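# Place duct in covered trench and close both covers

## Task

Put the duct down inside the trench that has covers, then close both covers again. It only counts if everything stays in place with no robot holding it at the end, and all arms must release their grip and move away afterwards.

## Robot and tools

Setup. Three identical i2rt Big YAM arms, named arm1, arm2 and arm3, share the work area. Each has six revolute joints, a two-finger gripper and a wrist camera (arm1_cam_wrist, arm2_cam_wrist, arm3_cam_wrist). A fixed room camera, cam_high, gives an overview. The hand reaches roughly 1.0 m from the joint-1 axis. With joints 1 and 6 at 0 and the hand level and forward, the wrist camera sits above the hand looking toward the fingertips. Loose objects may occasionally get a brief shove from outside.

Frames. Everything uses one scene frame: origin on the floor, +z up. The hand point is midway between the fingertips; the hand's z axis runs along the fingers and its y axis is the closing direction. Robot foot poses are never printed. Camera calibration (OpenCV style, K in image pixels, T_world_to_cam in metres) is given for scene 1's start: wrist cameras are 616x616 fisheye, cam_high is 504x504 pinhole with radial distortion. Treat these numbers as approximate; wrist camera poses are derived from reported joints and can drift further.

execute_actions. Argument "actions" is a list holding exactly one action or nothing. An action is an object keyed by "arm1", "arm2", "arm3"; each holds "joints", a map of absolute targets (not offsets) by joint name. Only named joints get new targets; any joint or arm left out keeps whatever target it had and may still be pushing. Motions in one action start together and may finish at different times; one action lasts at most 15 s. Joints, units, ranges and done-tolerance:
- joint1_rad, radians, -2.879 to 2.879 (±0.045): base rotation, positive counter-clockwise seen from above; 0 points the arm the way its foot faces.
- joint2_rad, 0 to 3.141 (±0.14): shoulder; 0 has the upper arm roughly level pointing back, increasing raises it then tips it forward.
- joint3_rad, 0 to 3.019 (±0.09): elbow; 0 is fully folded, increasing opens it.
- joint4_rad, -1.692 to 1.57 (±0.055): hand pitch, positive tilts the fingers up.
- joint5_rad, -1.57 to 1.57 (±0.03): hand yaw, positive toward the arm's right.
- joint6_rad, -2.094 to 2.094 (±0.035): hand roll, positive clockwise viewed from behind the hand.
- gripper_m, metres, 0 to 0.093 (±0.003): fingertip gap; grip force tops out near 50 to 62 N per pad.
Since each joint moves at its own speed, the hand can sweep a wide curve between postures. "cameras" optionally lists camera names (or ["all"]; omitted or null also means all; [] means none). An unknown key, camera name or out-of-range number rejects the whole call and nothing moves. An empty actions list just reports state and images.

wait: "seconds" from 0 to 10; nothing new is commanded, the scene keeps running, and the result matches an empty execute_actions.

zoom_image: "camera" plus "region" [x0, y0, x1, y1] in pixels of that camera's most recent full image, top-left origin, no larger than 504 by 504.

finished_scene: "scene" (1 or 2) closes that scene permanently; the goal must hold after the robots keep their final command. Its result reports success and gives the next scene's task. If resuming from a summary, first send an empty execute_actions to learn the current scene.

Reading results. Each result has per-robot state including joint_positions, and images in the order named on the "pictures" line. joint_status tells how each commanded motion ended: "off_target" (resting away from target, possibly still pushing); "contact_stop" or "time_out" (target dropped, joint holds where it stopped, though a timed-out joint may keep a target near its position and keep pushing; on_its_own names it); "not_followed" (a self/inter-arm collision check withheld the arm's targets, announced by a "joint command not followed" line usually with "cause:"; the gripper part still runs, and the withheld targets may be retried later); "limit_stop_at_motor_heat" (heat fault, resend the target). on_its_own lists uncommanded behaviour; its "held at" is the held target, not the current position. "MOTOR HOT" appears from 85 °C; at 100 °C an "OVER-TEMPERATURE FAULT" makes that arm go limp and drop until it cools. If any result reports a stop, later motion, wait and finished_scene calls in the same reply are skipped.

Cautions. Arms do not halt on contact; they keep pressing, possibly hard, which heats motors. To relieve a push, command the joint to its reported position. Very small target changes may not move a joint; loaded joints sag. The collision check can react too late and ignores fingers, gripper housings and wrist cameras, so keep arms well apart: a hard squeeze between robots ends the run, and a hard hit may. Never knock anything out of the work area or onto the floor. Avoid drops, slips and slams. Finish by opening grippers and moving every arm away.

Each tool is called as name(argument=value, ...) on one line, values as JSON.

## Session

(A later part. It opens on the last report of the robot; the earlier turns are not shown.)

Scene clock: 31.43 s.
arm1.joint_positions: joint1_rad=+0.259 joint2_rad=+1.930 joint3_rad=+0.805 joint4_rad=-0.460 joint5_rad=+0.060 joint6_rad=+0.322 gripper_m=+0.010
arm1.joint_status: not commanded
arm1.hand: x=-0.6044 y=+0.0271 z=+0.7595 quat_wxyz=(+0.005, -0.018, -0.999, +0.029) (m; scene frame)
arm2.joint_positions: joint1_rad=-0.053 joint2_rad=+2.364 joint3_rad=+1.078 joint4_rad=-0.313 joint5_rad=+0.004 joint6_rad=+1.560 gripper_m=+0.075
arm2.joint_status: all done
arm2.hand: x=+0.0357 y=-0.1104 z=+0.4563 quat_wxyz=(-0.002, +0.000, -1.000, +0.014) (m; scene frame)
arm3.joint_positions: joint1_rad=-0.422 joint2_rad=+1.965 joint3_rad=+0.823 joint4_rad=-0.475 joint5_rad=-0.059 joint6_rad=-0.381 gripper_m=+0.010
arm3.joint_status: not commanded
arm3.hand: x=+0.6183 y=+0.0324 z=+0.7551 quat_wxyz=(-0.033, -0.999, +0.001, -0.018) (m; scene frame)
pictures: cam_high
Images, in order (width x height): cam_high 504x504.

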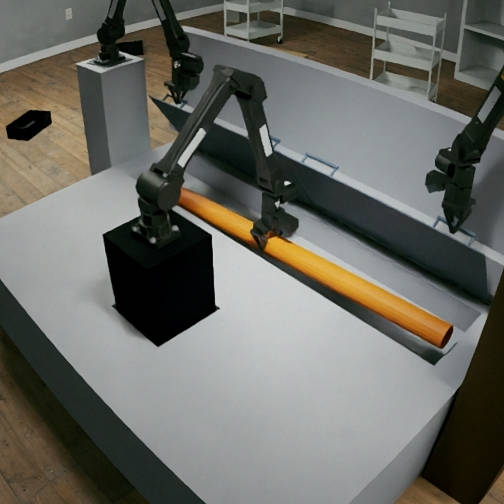

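execute_actions(actions=[{"arm2":{"joints":{"joint2_rad":2.385,"joint3_rad":1.25,"joint4_rad":-0.30}}}], cameras=[])

execute_actions(actions=[{"arm2":{"joints":{"joint2_rad":2.46,"joint3_rad":1.29,"joint4_rad":-0.265}}}], cameras=[])

execute_actions(actions=[{"arm2":{"joints":{"joint2_rad":2.53,"joint3_rad":1.33,"joint4_rad":-0.235}}}], cameras=["cam_high","arm2_cam_wrist"])

Scene clock: 32.83 s.
arm1.joint_positions: joint1_rad=+0.259 joint2_rad=+1.930 joint3_rad=+0.805 joint4_rad=-0.460 joint5_rad=+0.060 joint6_rad=+0.322 gripper_m=+0.010
arm1.joint_status: not commanded
arm1.hand: x=-0.6044 y=+0.0271 z=+0.7595 quat_wxyz=(+0.005, -0.018, -0.999, +0.029) (m; scene frame)
arm2.joint_positions: joint1_rad=-0.053 joint2_rad=+2.474 joint3_rad=+1.212 joint4_rad=-0.301 joint5_rad=+0.004 joint6_rad=+1.560 gripper_m=+0.075
arm2.joint_status: all done
arm2.hand: x=+0.0361 y=-0.0710 z=+0.4226 quat_wxyz=(-0.002, +0.000, -1.000, -0.004) (m; scene frame)
arm3.joint_positions: joint1_rad=-0.422 joint2_rad=+1.965 joint3_rad=+0.823 joint4_rad=-0.475 joint5_rad=-0.059 joint6_rad=-0.381 gripper_m=+0.010
arm3.joint_status: not commanded
arm3.hand: x=+0.6183 y=+0.0324 z=+0.7551 quat_wxyz=(-0.033, -0.999, +0.001, -0.018) (m; scene frame)
pictures: none
No camera images: the call's "cameras" was empty. Leave "cameras" out to get every camera's image.

Scene clock: 34.03 s.
arm1.joint_positions: joint1_rad=+0.259 joint2_rad=+1.930 joint3_rad=+0.805 joint4_rad=-0.460 joint5_rad=+0.060 joint6_rad=+0.322 gripper_m=+0.010
arm1.joint_status: not commanded
arm1.hand: x=-0.6044 y=+0.0271 z=+0.7595 quat_wxyz=(+0.005, -0.018, -0.999, +0.029) (m; scene frame)
arm2.joint_positions: joint1_rad=-0.053 joint2_rad=+2.548 joint3_rad=+1.248 joint4_rad=-0.272 joint5_rad=+0.000 joint6_rad=+1.555 gripper_m=+0.075
arm2.joint_status: all done
arm2.hand: x=+0.0353 y=-0.0746 z=+0.3930 quat_wxyz=(+0.000, +0.003, -1.000, +0.001) (m; scene frame)
arm3.joint_positions: joint1_rad=-0.422 joint2_rad=+1.965 joint3_rad=+0.823 joint4_rad=-0.475 joint5_rad=-0.059 joint6_rad=-0.381 gripper_m=+0.010
arm3.joint_status: not commanded
arm3.hand: x=+0.6183 y=+0.0324 z=+0.7551 quat_wxyz=(-0.033, -0.999, +0.001, -0.018) (m; scene frame)
pictures: none
No camera images: the call's "cameras" was empty. Leave "cameras" out to get every camera's image.

Scene clock: 34.73 s.
arm1.joint_positions: joint1_rad=+0.259 joint2_rad=+1.930 joint3_rad=+0.805 joint4_rad=-0.460 joint5_rad=+0.060 joint6_rad=+0.322 gripper_m=+0.010
arm1.joint_status: not commanded
arm1.hand: x=-0.6044 y=+0.0271 z=+0.7595 quat_wxyz=(+0.005, -0.018, -0.999, +0.029) (m; scene frame)
arm2.joint_positions: joint1_rad=-0.053 joint2_rad=+2.601 joint3_rad=+1.292 joint4_rad=-0.243 joint5_rad=-0.001 joint6_rad=+1.550 gripper_m=+0.075
arm2.joint_status: all done
arm2.hand: x=+0.0354 y=-0.0652 z=+0.3731 quat_wxyz=(+0.000, +0.005, -1.000, -0.009) (m; scene frame)
arm3.joint_positions: joint1_rad=-0.422 joint2_rad=+1.965 joint3_rad=+0.823 joint4_rad=-0.475 joint5_rad=-0.059 joint6_rad=-0.381 gripper_m=+0.010
arm3.joint_status: not commanded
arm3.hand: x=+0.6183 y=+0.0324 z=+0.7551 quat_wxyz=(-0.033, -0.999, +0.001, -0.018) (m; scene frame)
pictures: arm2_cam_wrist, cam_high
camera_calibration (this result's frames):
arm2_cam_wrist: T_world_to_cam=[[-0.000597107, -0.999973, -0.00732822, -0.0605139], [-0.812331, -0.00378875, 0.583184, -0.18037], [-0.583196, 0.00630116, -0.812307, 0.445119], [0, 0, 0, 1]] pos_world=[0.113036, -0.0640004, 0.466319]
Images, in order (width x height): arm2_cam_wrist 616x616, cam_high 504x504.

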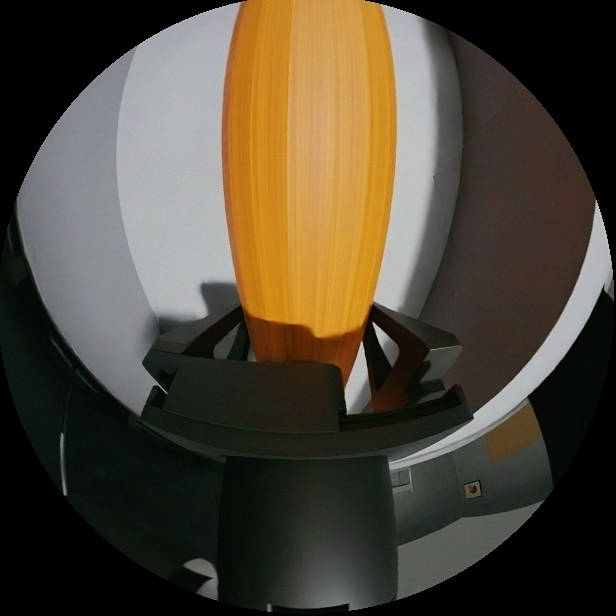

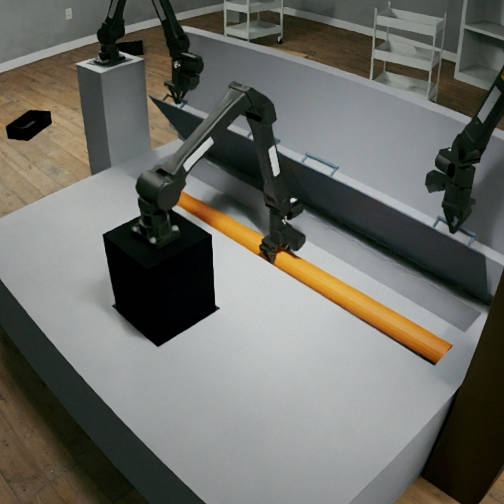

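execute_actions(actions=[{"arm2":{"joints":{"joint2_rad":2.58,"joint3_rad":1.30,"gripper_m":0.093}}}], cameras=[])

execute_actions(actions=[{"arm2":{"joints":{"joint2_rad":2.47,"joint3_rad":1.22,"joint4_rad":-0.30}}}], cameras=[])

execute_actions(actions=[{"arm2":{"joints":{"joint2_rad":2.31,"joint3_rad":1.12,"joint4_rad":-0.36}}}], cameras=[])

execute_actions(actions=[{"arm2":{"joints":{"joint2_rad":2.0,"joint3_rad":0.8,"joint4_rad":-0.4}}}], cameras=[])

execute_actions(actions=[{"arm2":{"joints":{"joint2_rad":1.4,"joint3_rad":0.5,"joint4_rad":-0.7}},"arm1":{"joints":{"joint1_rad":0.11,"joint2_rad":1.97,"joint3_rad":0.775,"joint4_rad":-0.33,"joint6_rad":0.15}},"arm3":{"joints":{"joint1_rad":-0.295,"joint2_rad":1.98,"joint3_rad":0.78,"joint4_rad":-0.33,"joint6_rad":-0.25}}}], cameras=["cam_high"])

execute_actions(actions=[{"arm1":{"joints":{"joint1_rad":-0.125,"joint2_rad":2.24,"joint3_rad":0.84,"joint4_rad":-0.13,"joint6_rad":-0.085}},"arm3":{"joints":{"joint1_rad":-0.065,"joint2_rad":2.235,"joint3_rad":0.81,"joint4_rad":-0.105,"joint6_rad":-0.02}}}], cameras=[])

execute_actions(actions=[{"arm1":{"joints":{"joint1_rad":-0.255,"joint2_rad":2.52,"joint3_rad":1.0,"joint4_rad":0,"joint6_rad":-0.22}},"arm3":{"joints":{"joint1_rad":0.075,"joint2_rad":2.52,"joint3_rad":0.96,"joint4_rad":0.04,"joint6_rad":0.12}}}], cameras=[])

execute_actions(actions=[{"arm1":{"joints":{"joint1_rad":-0.29,"joint2_rad":2.63,"joint3_rad":1.075,"joint4_rad":0.04,"joint6_rad":-0.255}},"arm3":{"joints":{"joint1_rad":0.115,"joint2_rad":2.64,"joint3_rad":1.04,"joint4_rad":0.085,"joint6_rad":0.165}}}], cameras=[])

execute_actions(actions=[{"arm1":{"joints":{"joint2_rad":2.71,"joint3_rad":1.11}},"arm3":{"joints":{"joint2_rad":2.72,"joint3_rad":1.075}}}], cameras=["cam_high"])

Scene clock: 36.83 s.
arm1.joint_positions: joint1_rad=+0.259 joint2_rad=+1.930 joint3_rad=+0.805 joint4_rad=-0.460 joint5_rad=+0.060 joint6_rad=+0.322 gripper_m=+0.010
arm1.joint_status: not commanded
arm1.hand: x=-0.6044 y=+0.0271 z=+0.7595 quat_wxyz=(+0.005, -0.018, -0.999, +0.029) (m; scene frame)
arm2.joint_positions: joint1_rad=-0.053 joint2_rad=+2.599 joint3_rad=+1.292 joint4_rad=-0.243 joint5_rad=-0.001 joint6_rad=+1.550 gripper_m=+0.093
arm2.joint_status: all done
arm2.hand: x=+0.0354 y=-0.0640 z=+0.3741 quat_wxyz=(+0.000, +0.005, -1.000, -0.011) (m; scene frame)
arm3.joint_positions: joint1_rad=-0.422 joint2_rad=+1.965 joint3_rad=+0.823 joint4_rad=-0.475 joint5_rad=-0.059 joint6_rad=-0.381 gripper_m=+0.010
arm3.joint_status: not commanded
arm3.hand: x=+0.6183 y=+0.0324 z=+0.7551 quat_wxyz=(-0.033, -0.999, +0.001, -0.018) (m; scene frame)
pictures: none
No camera images: the call's "cameras" was empty. Leave "cameras" out to get every camera's image.

Scene clock: 37.73 s.
arm1.joint_positions: joint1_rad=+0.259 joint2_rad=+1.930 joint3_rad=+0.805 joint4_rad=-0.460 joint5_rad=+0.060 joint6_rad=+0.322 gripper_m=+0.010
arm1.joint_status: not commanded
arm1.hand: x=-0.6044 y=+0.0271 z=+0.7595 quat_wxyz=(+0.005, -0.018, -0.999, +0.029) (m; scene frame)
arm2.joint_positions: joint1_rad=-0.053 joint2_rad=+2.469 joint3_rad=+1.224 joint4_rad=-0.292 joint5_rad=-0.001 joint6_rad=+1.550 gripper_m=+0.093
arm2.joint_status: all done
arm2.hand: x=+0.0354 y=-0.0595 z=+0.4264 quat_wxyz=(+0.000, +0.005, -1.000, -0.017) (m; scene frame)
arm3.joint_positions: joint1_rad=-0.422 joint2_rad=+1.965 joint3_rad=+0.823 joint4_rad=-0.475 joint5_rad=-0.059 joint6_rad=-0.381 gripper_m=+0.010
arm3.joint_status: not commanded
arm3.hand: x=+0.6183 y=+0.0324 z=+0.7551 quat_wxyz=(-0.033, -0.999, +0.001, -0.018) (m; scene frame)
pictures: none
No camera images: the call's "cameras" was empty. Leave "cameras" out to get every camera's image.

Scene clock: 38.67 s.
arm1.joint_positions: joint1_rad=+0.259 joint2_rad=+1.930 joint3_rad=+0.805 joint4_rad=-0.460 joint5_rad=+0.060 joint6_rad=+0.322 gripper_m=+0.010
arm1.joint_status: not commanded
arm1.hand: x=-0.6044 y=+0.0271 z=+0.7595 quat_wxyz=(+0.005, -0.018, -0.999, +0.029) (m; scene frame)
arm2.joint_positions: joint1_rad=-0.053 joint2_rad=+2.312 joint3_rad=+1.115 joint4_rad=-0.357 joint5_rad=-0.001 joint6_rad=+1.550 gripper_m=+0.093
arm2.joint_status: all done
arm2.hand: x=+0.0352 y=-0.0792 z=+0.4831 quat_wxyz=(+0.000, +0.005, -1.000, -0.008) (m; scene frame)
arm3.joint_positions: joint1_rad=-0.421 joint2_rad=+1.965 joint3_rad=+0.823 joint4_rad=-0.475 joint5_rad=-0.054 joint6_rad=-0.380 gripper_m=+0.010
arm3.joint_status: not commanded
arm3.hand: x=+0.6185 y=+0.0328 z=+0.7550 quat_wxyz=(-0.031, -0.999, +0.001, -0.019) (m; scene frame)
pictures: none
No camera images: the call's "cameras" was empty. Leave "cameras" out to get every camera's image.

Scene clock: 39.77 s.
arm1.joint_positions: joint1_rad=+0.259 joint2_rad=+1.930 joint3_rad=+0.805 joint4_rad=-0.460 joint5_rad=+0.060 joint6_rad=+0.322 gripper_m=+0.010
arm1.joint_status: not commanded
arm1.hand: x=-0.6044 y=+0.0271 z=+0.7595 quat_wxyz=(+0.005, -0.018, -0.999, +0.029) (m; scene frame)
arm2.joint_positions: joint1_rad=-0.053 joint2_rad=+1.995 joint3_rad=+0.808 joint4_rad=-0.394 joint5_rad=-0.001 joint6_rad=+1.550 gripper_m=+0.093
arm2.joint_status: all done
arm2.hand: x=+0.0343 y=-0.1697 z=+0.5686 quat_wxyz=(+0.000, +0.005, -1.000, +0.005) (m; scene frame)
arm3.joint_positions: joint1_rad=-0.421 joint2_rad=+1.965 joint3_rad=+0.823 joint4_rad=-0.475 joint5_rad=-0.054 joint6_rad=-0.380 gripper_m=+0.010
arm3.joint_status: not commanded
arm3.hand: x=+0.6185 y=+0.0328 z=+0.7550 quat_wxyz=(-0.031, -0.999, +0.001, -0.019) (m; scene frame)
pictures: none
No camera images: the call's "cameras" was empty. Leave "cameras" out to get every camera's image.

Scene clock: 41.07 s.
arm1.joint_positions: joint1_rad=+0.079 joint2_rad=+2.025 joint3_rad=+0.776 joint4_rad=-0.323 joint5_rad=+0.027 joint6_rad=+0.137 gripper_m=+0.010
arm1.joint_status: all done
arm1.hand: x=-0.6047 y=-0.0355 z=+0.7208 quat_wxyz=(+0.007, -0.016, -1.000, +0.011) (m; scene frame)
arm2.joint_positions: joint1_rad=-0.053 joint2_rad=+1.399 joint3_rad=+0.502 joint4_rad=-0.692 joint5_rad=-0.001 joint6_rad=+1.550 gripper_m=+0.093
arm2.joint_status: all done
arm2.hand: x=+0.0330 y=-0.2923 z=+0.6916 quat_wxyz=(+0.001, +0.005, -1.000, +0.009) (m; scene frame)
arm3.joint_positions: joint1_rad=-0.257 joint2_rad=+2.048 joint3_rad=+0.778 joint4_rad=-0.330 joint5_rad=-0.030 joint6_rad=-0.216 gripper_m=+0.010
arm3.joint_status: all done
arm3.hand: x=+0.6180 y=-0.0257 z=+0.7185 quat_wxyz=(-0.015, -1.000, +0.001, -0.019) (m; scene frame)
pictures: cam_high
Images, in order (width x height): cam_high 504x504.

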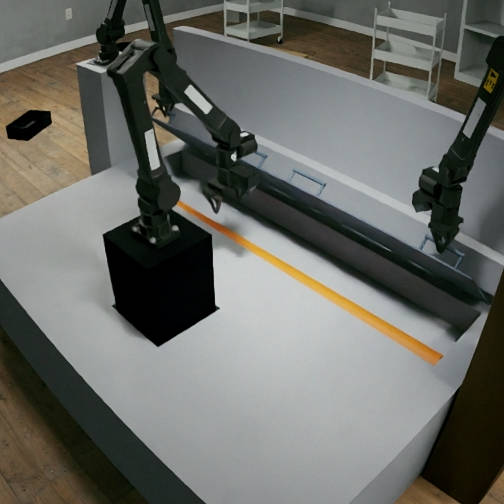

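Scene clock: 42.17 s.
arm1.joint_positions: joint1_rad=-0.156 joint2_rad=+2.303 joint3_rad=+0.852 joint4_rad=-0.116 joint5_rad=+0.010 joint6_rad=-0.098 gripper_m=+0.010
arm1.joint_status: all done
arm1.hand: x=-0.6056 y=-0.1192 z=+0.6294 quat_wxyz=(+0.007, -0.016, -1.000, +0.003) (m; scene frame)
arm2.joint_positions: joint1_rad=-0.053 joint2_rad=+1.399 joint3_rad=+0.502 joint4_rad=-0.692 joint5_rad=-0.001 joint6_rad=+1.550 gripper_m=+0.093
arm2.joint_status: not commanded
arm2.hand: x=+0.0330 y=-0.2923 z=+0.6916 quat_wxyz=(+0.001, +0.005, -1.000, +0.009) (m; scene frame)
arm3.joint_positions: joint1_rad=-0.029 joint2_rad=+2.301 joint3_rad=+0.817 joint4_rad=-0.092 joint5_rad=-0.011 joint6_rad=+0.015 gripper_m=+0.010
arm3.joint_status: all done
arm3.hand: x=+0.6172 y=-0.1041 z=+0.6338 quat_wxyz=(-0.003, -1.000, +0.002, -0.010) (m; scene frame)
pictures: none
No camera images: the call's "cameras" was empty. Leave "cameras" out to get every camera's image.

Scene clock: 43.23 s.
arm1.joint_positions: joint1_rad=-0.275 joint2_rad=+2.590 joint3_rad=+1.020 joint4_rad=+0.008 joint5_rad=+0.003 joint6_rad=-0.220 gripper_m=+0.010
arm1.joint_status: all done
arm1.hand: x=-0.6049 y=-0.1634 z=+0.5308 quat_wxyz=(+0.004, -0.014, -1.000, +0.001) (m; scene frame)
arm2.joint_positions: joint1_rad=-0.053 joint2_rad=+1.399 joint3_rad=+0.502 joint4_rad=-0.692 joint5_rad=-0.001 joint6_rad=+1.550 gripper_m=+0.093
arm2.joint_status: not commanded
arm2.hand: x=+0.0330 y=-0.2923 z=+0.6916 quat_wxyz=(+0.001, +0.005, -1.000, +0.009) (m; scene frame)
arm3.joint_positions: joint1_rad=+0.100 joint2_rad=+2.594 joint3_rad=+0.979 joint4_rad=+0.048 joint5_rad=+0.000 joint6_rad=+0.146 gripper_m=+0.010
arm3.joint_status: all done
arm3.hand: x=+0.6146 y=-0.1486 z=+0.5346 quat_wxyz=(+0.002, -1.000, +0.003, -0.006) (m; scene frame)
pictures: none
No camera images: the call's "cameras" was empty. Leave "cameras" out to get every camera's image.

Scene clock: 44.07 s.
arm1.joint_positions: joint1_rad=-0.298 joint2_rad=+2.691 joint3_rad=+1.093 joint4_rad=+0.041 joint5_rad=-0.004 joint6_rad=-0.245 gripper_m=+0.010
arm1.joint_status: all done
arm1.hand: x=-0.6047 y=-0.1714 z=+0.4942 quat_wxyz=(+0.000, -0.013, -1.000, -0.002) (m; scene frame)
arm2.joint_positions: joint1_rad=-0.053 joint2_rad=+1.399 joint3_rad=+0.502 joint4_rad=-0.692 joint5_rad=-0.001 joint6_rad=+1.550 gripper_m=+0.093
arm2.joint_status: not commanded
arm2.hand: x=+0.0330 y=-0.2923 z=+0.6916 quat_wxyz=(+0.001, +0.005, -1.000, +0.009) (m; scene frame)
arm3.joint_positions: joint1_rad=+0.126 joint2_rad=+2.706 joint3_rad=+1.059 joint4_rad=+0.087 joint5_rad=+0.005 joint6_rad=+0.176 gripper_m=+0.010
arm3.joint_status: all done
arm3.hand: x=+0.6137 y=-0.1574 z=+0.4944 quat_wxyz=(+0.004, -1.000, +0.005, -0.002) (m; scene frame)
pictures: none
No camera images: the call's "cameras" was empty. Leave "cameras" out to get every camera's image.

Scene clock: 44.67 s.
arm1.joint_positions: joint1_rad=-0.299 joint2_rad=+2.710 joint3_rad=+1.108 joint4_rad=+0.041 joint5_rad=-0.001 joint6_rad=-0.245 gripper_m=+0.010
arm1.joint_status: all done
arm1.hand: x=-0.6055 y=-0.1721 z=+0.4872 quat_wxyz=(+0.003, -0.013, -1.000, -0.001) (m; scene frame)
arm2.joint_positions: joint1_rad=-0.053 joint2_rad=+1.399 joint3_rad=+0.502 joint4_rad=-0.692 joint5_rad=-0.001 joint6_rad=+1.550 gripper_m=+0.093
arm2.joint_status: not commanded
arm2.hand: x=+0.0330 y=-0.2923 z=+0.6916 quat_wxyz=(+0.001, +0.005, -1.000, +0.009) (m; scene frame)
arm3.joint_positions: joint1_rad=+0.127 joint2_rad=+2.726 joint3_rad=+1.076 joint4_rad=+0.087 joint5_rad=+0.003 joint6_rad=+0.177 gripper_m=+0.010
arm3.joint_status: all done
arm3.hand: x=+0.6144 y=-0.1582 z=+0.4869 quat_wxyz=(+0.004, -1.000, +0.005, -0.004) (m; scene frame)
pictures: cam_high
Images, in order (width x height): cam_high 504x504.

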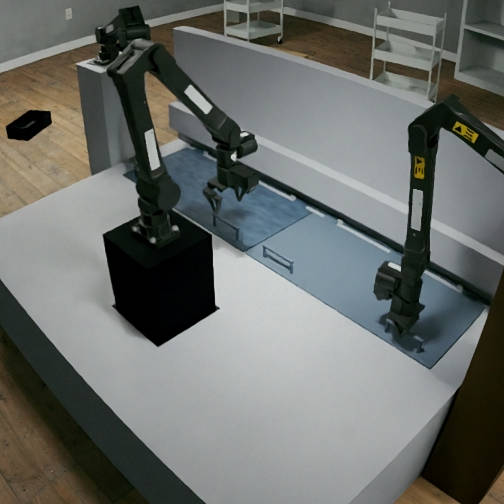

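execute_actions(actions=[{"arm1":{"joints":{"gripper_m":0.05}},"arm3":{"joints":{"gripper_m":0.05}}}], cameras=[])

execute_actions(actions=[{"arm1":{"joints":{"joint2_rad":2.2,"joint3_rad":0.95,"joint4_rad":-0.3}},"arm3":{"joints":{"joint2_rad":2.2,"joint3_rad":0.93,"joint4_rad":-0.3}}}], cameras=["cam_high"])

finished_scene(scene=2)

Scene clock: 45.57 s.
arm1.joint_positions: joint1_rad=-0.298 joint2_rad=+2.710 joint3_rad=+1.108 joint4_rad=+0.041 joint5_rad=-0.001 joint6_rad=-0.246 gripper_m=+0.050
arm1.joint_status: all done
arm1.hand: x=-0.6055 y=-0.1718 z=+0.4872 quat_wxyz=(+0.003, -0.013, -1.000, -0.001) (m; scene frame)
arm2.joint_positions: joint1_rad=-0.053 joint2_rad=+1.399 joint3_rad=+0.502 joint4_rad=-0.692 joint5_rad=-0.001 joint6_rad=+1.550 gripper_m=+0.093
arm2.joint_status: not commanded
arm2.hand: x=+0.0330 y=-0.2923 z=+0.6916 quat_wxyz=(+0.001, +0.005, -1.000, +0.009) (m; scene frame)
arm3.joint_positions: joint1_rad=+0.123 joint2_rad=+2.726 joint3_rad=+1.076 joint4_rad=+0.087 joint5_rad=+0.003 joint6_rad=+0.177 gripper_m=+0.050
arm3.joint_status: all done
arm3.hand: x=+0.6141 y=-0.1565 z=+0.4869 quat_wxyz=(+0.004, -1.000, +0.007, -0.004) (m; scene frame)
pictures: none
No camera images: the call's "cameras" was empty. Leave "cameras" out to get every camera's image.

Scene clock: 46.90 s.
arm1.joint_positions: joint1_rad=-0.298 joint2_rad=+2.188 joint3_rad=+0.952 joint4_rad=-0.290 joint5_rad=-0.001 joint6_rad=-0.246 gripper_m=+0.050
arm1.joint_status: all done
arm1.hand: x=-0.5563 y=-0.1854 z=+0.6805 quat_wxyz=(-0.014, -0.013, -1.000, +0.003) (m; scene frame)
arm2.joint_positions: joint1_rad=-0.053 joint2_rad=+1.399 joint3_rad=+0.502 joint4_rad=-0.692 joint5_rad=-0.001 joint6_rad=+1.550 gripper_m=+0.093
arm2.joint_status: not commanded
arm2.hand: x=+0.0330 y=-0.2923 z=+0.6916 quat_wxyz=(+0.001, +0.005, -1.000, +0.009) (m; scene frame)
arm3.joint_positions: joint1_rad=+0.123 joint2_rad=+2.188 joint3_rad=+0.930 joint4_rad=-0.288 joint5_rad=+0.003 joint6_rad=+0.177 gripper_m=+0.050
arm3.joint_status: all done
arm3.hand: x=+0.5588 y=-0.1662 z=+0.6824 quat_wxyz=(+0.002, -1.000, +0.007, +0.005) (m; scene frame)
pictures: cam_high
Images, in order (width x height): cam_high 504x504.

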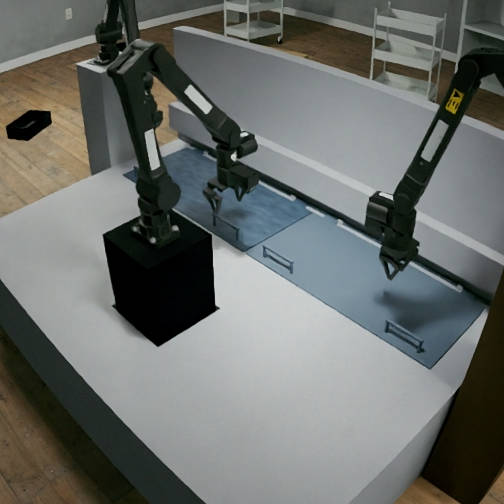

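The scene is finished: the task was done.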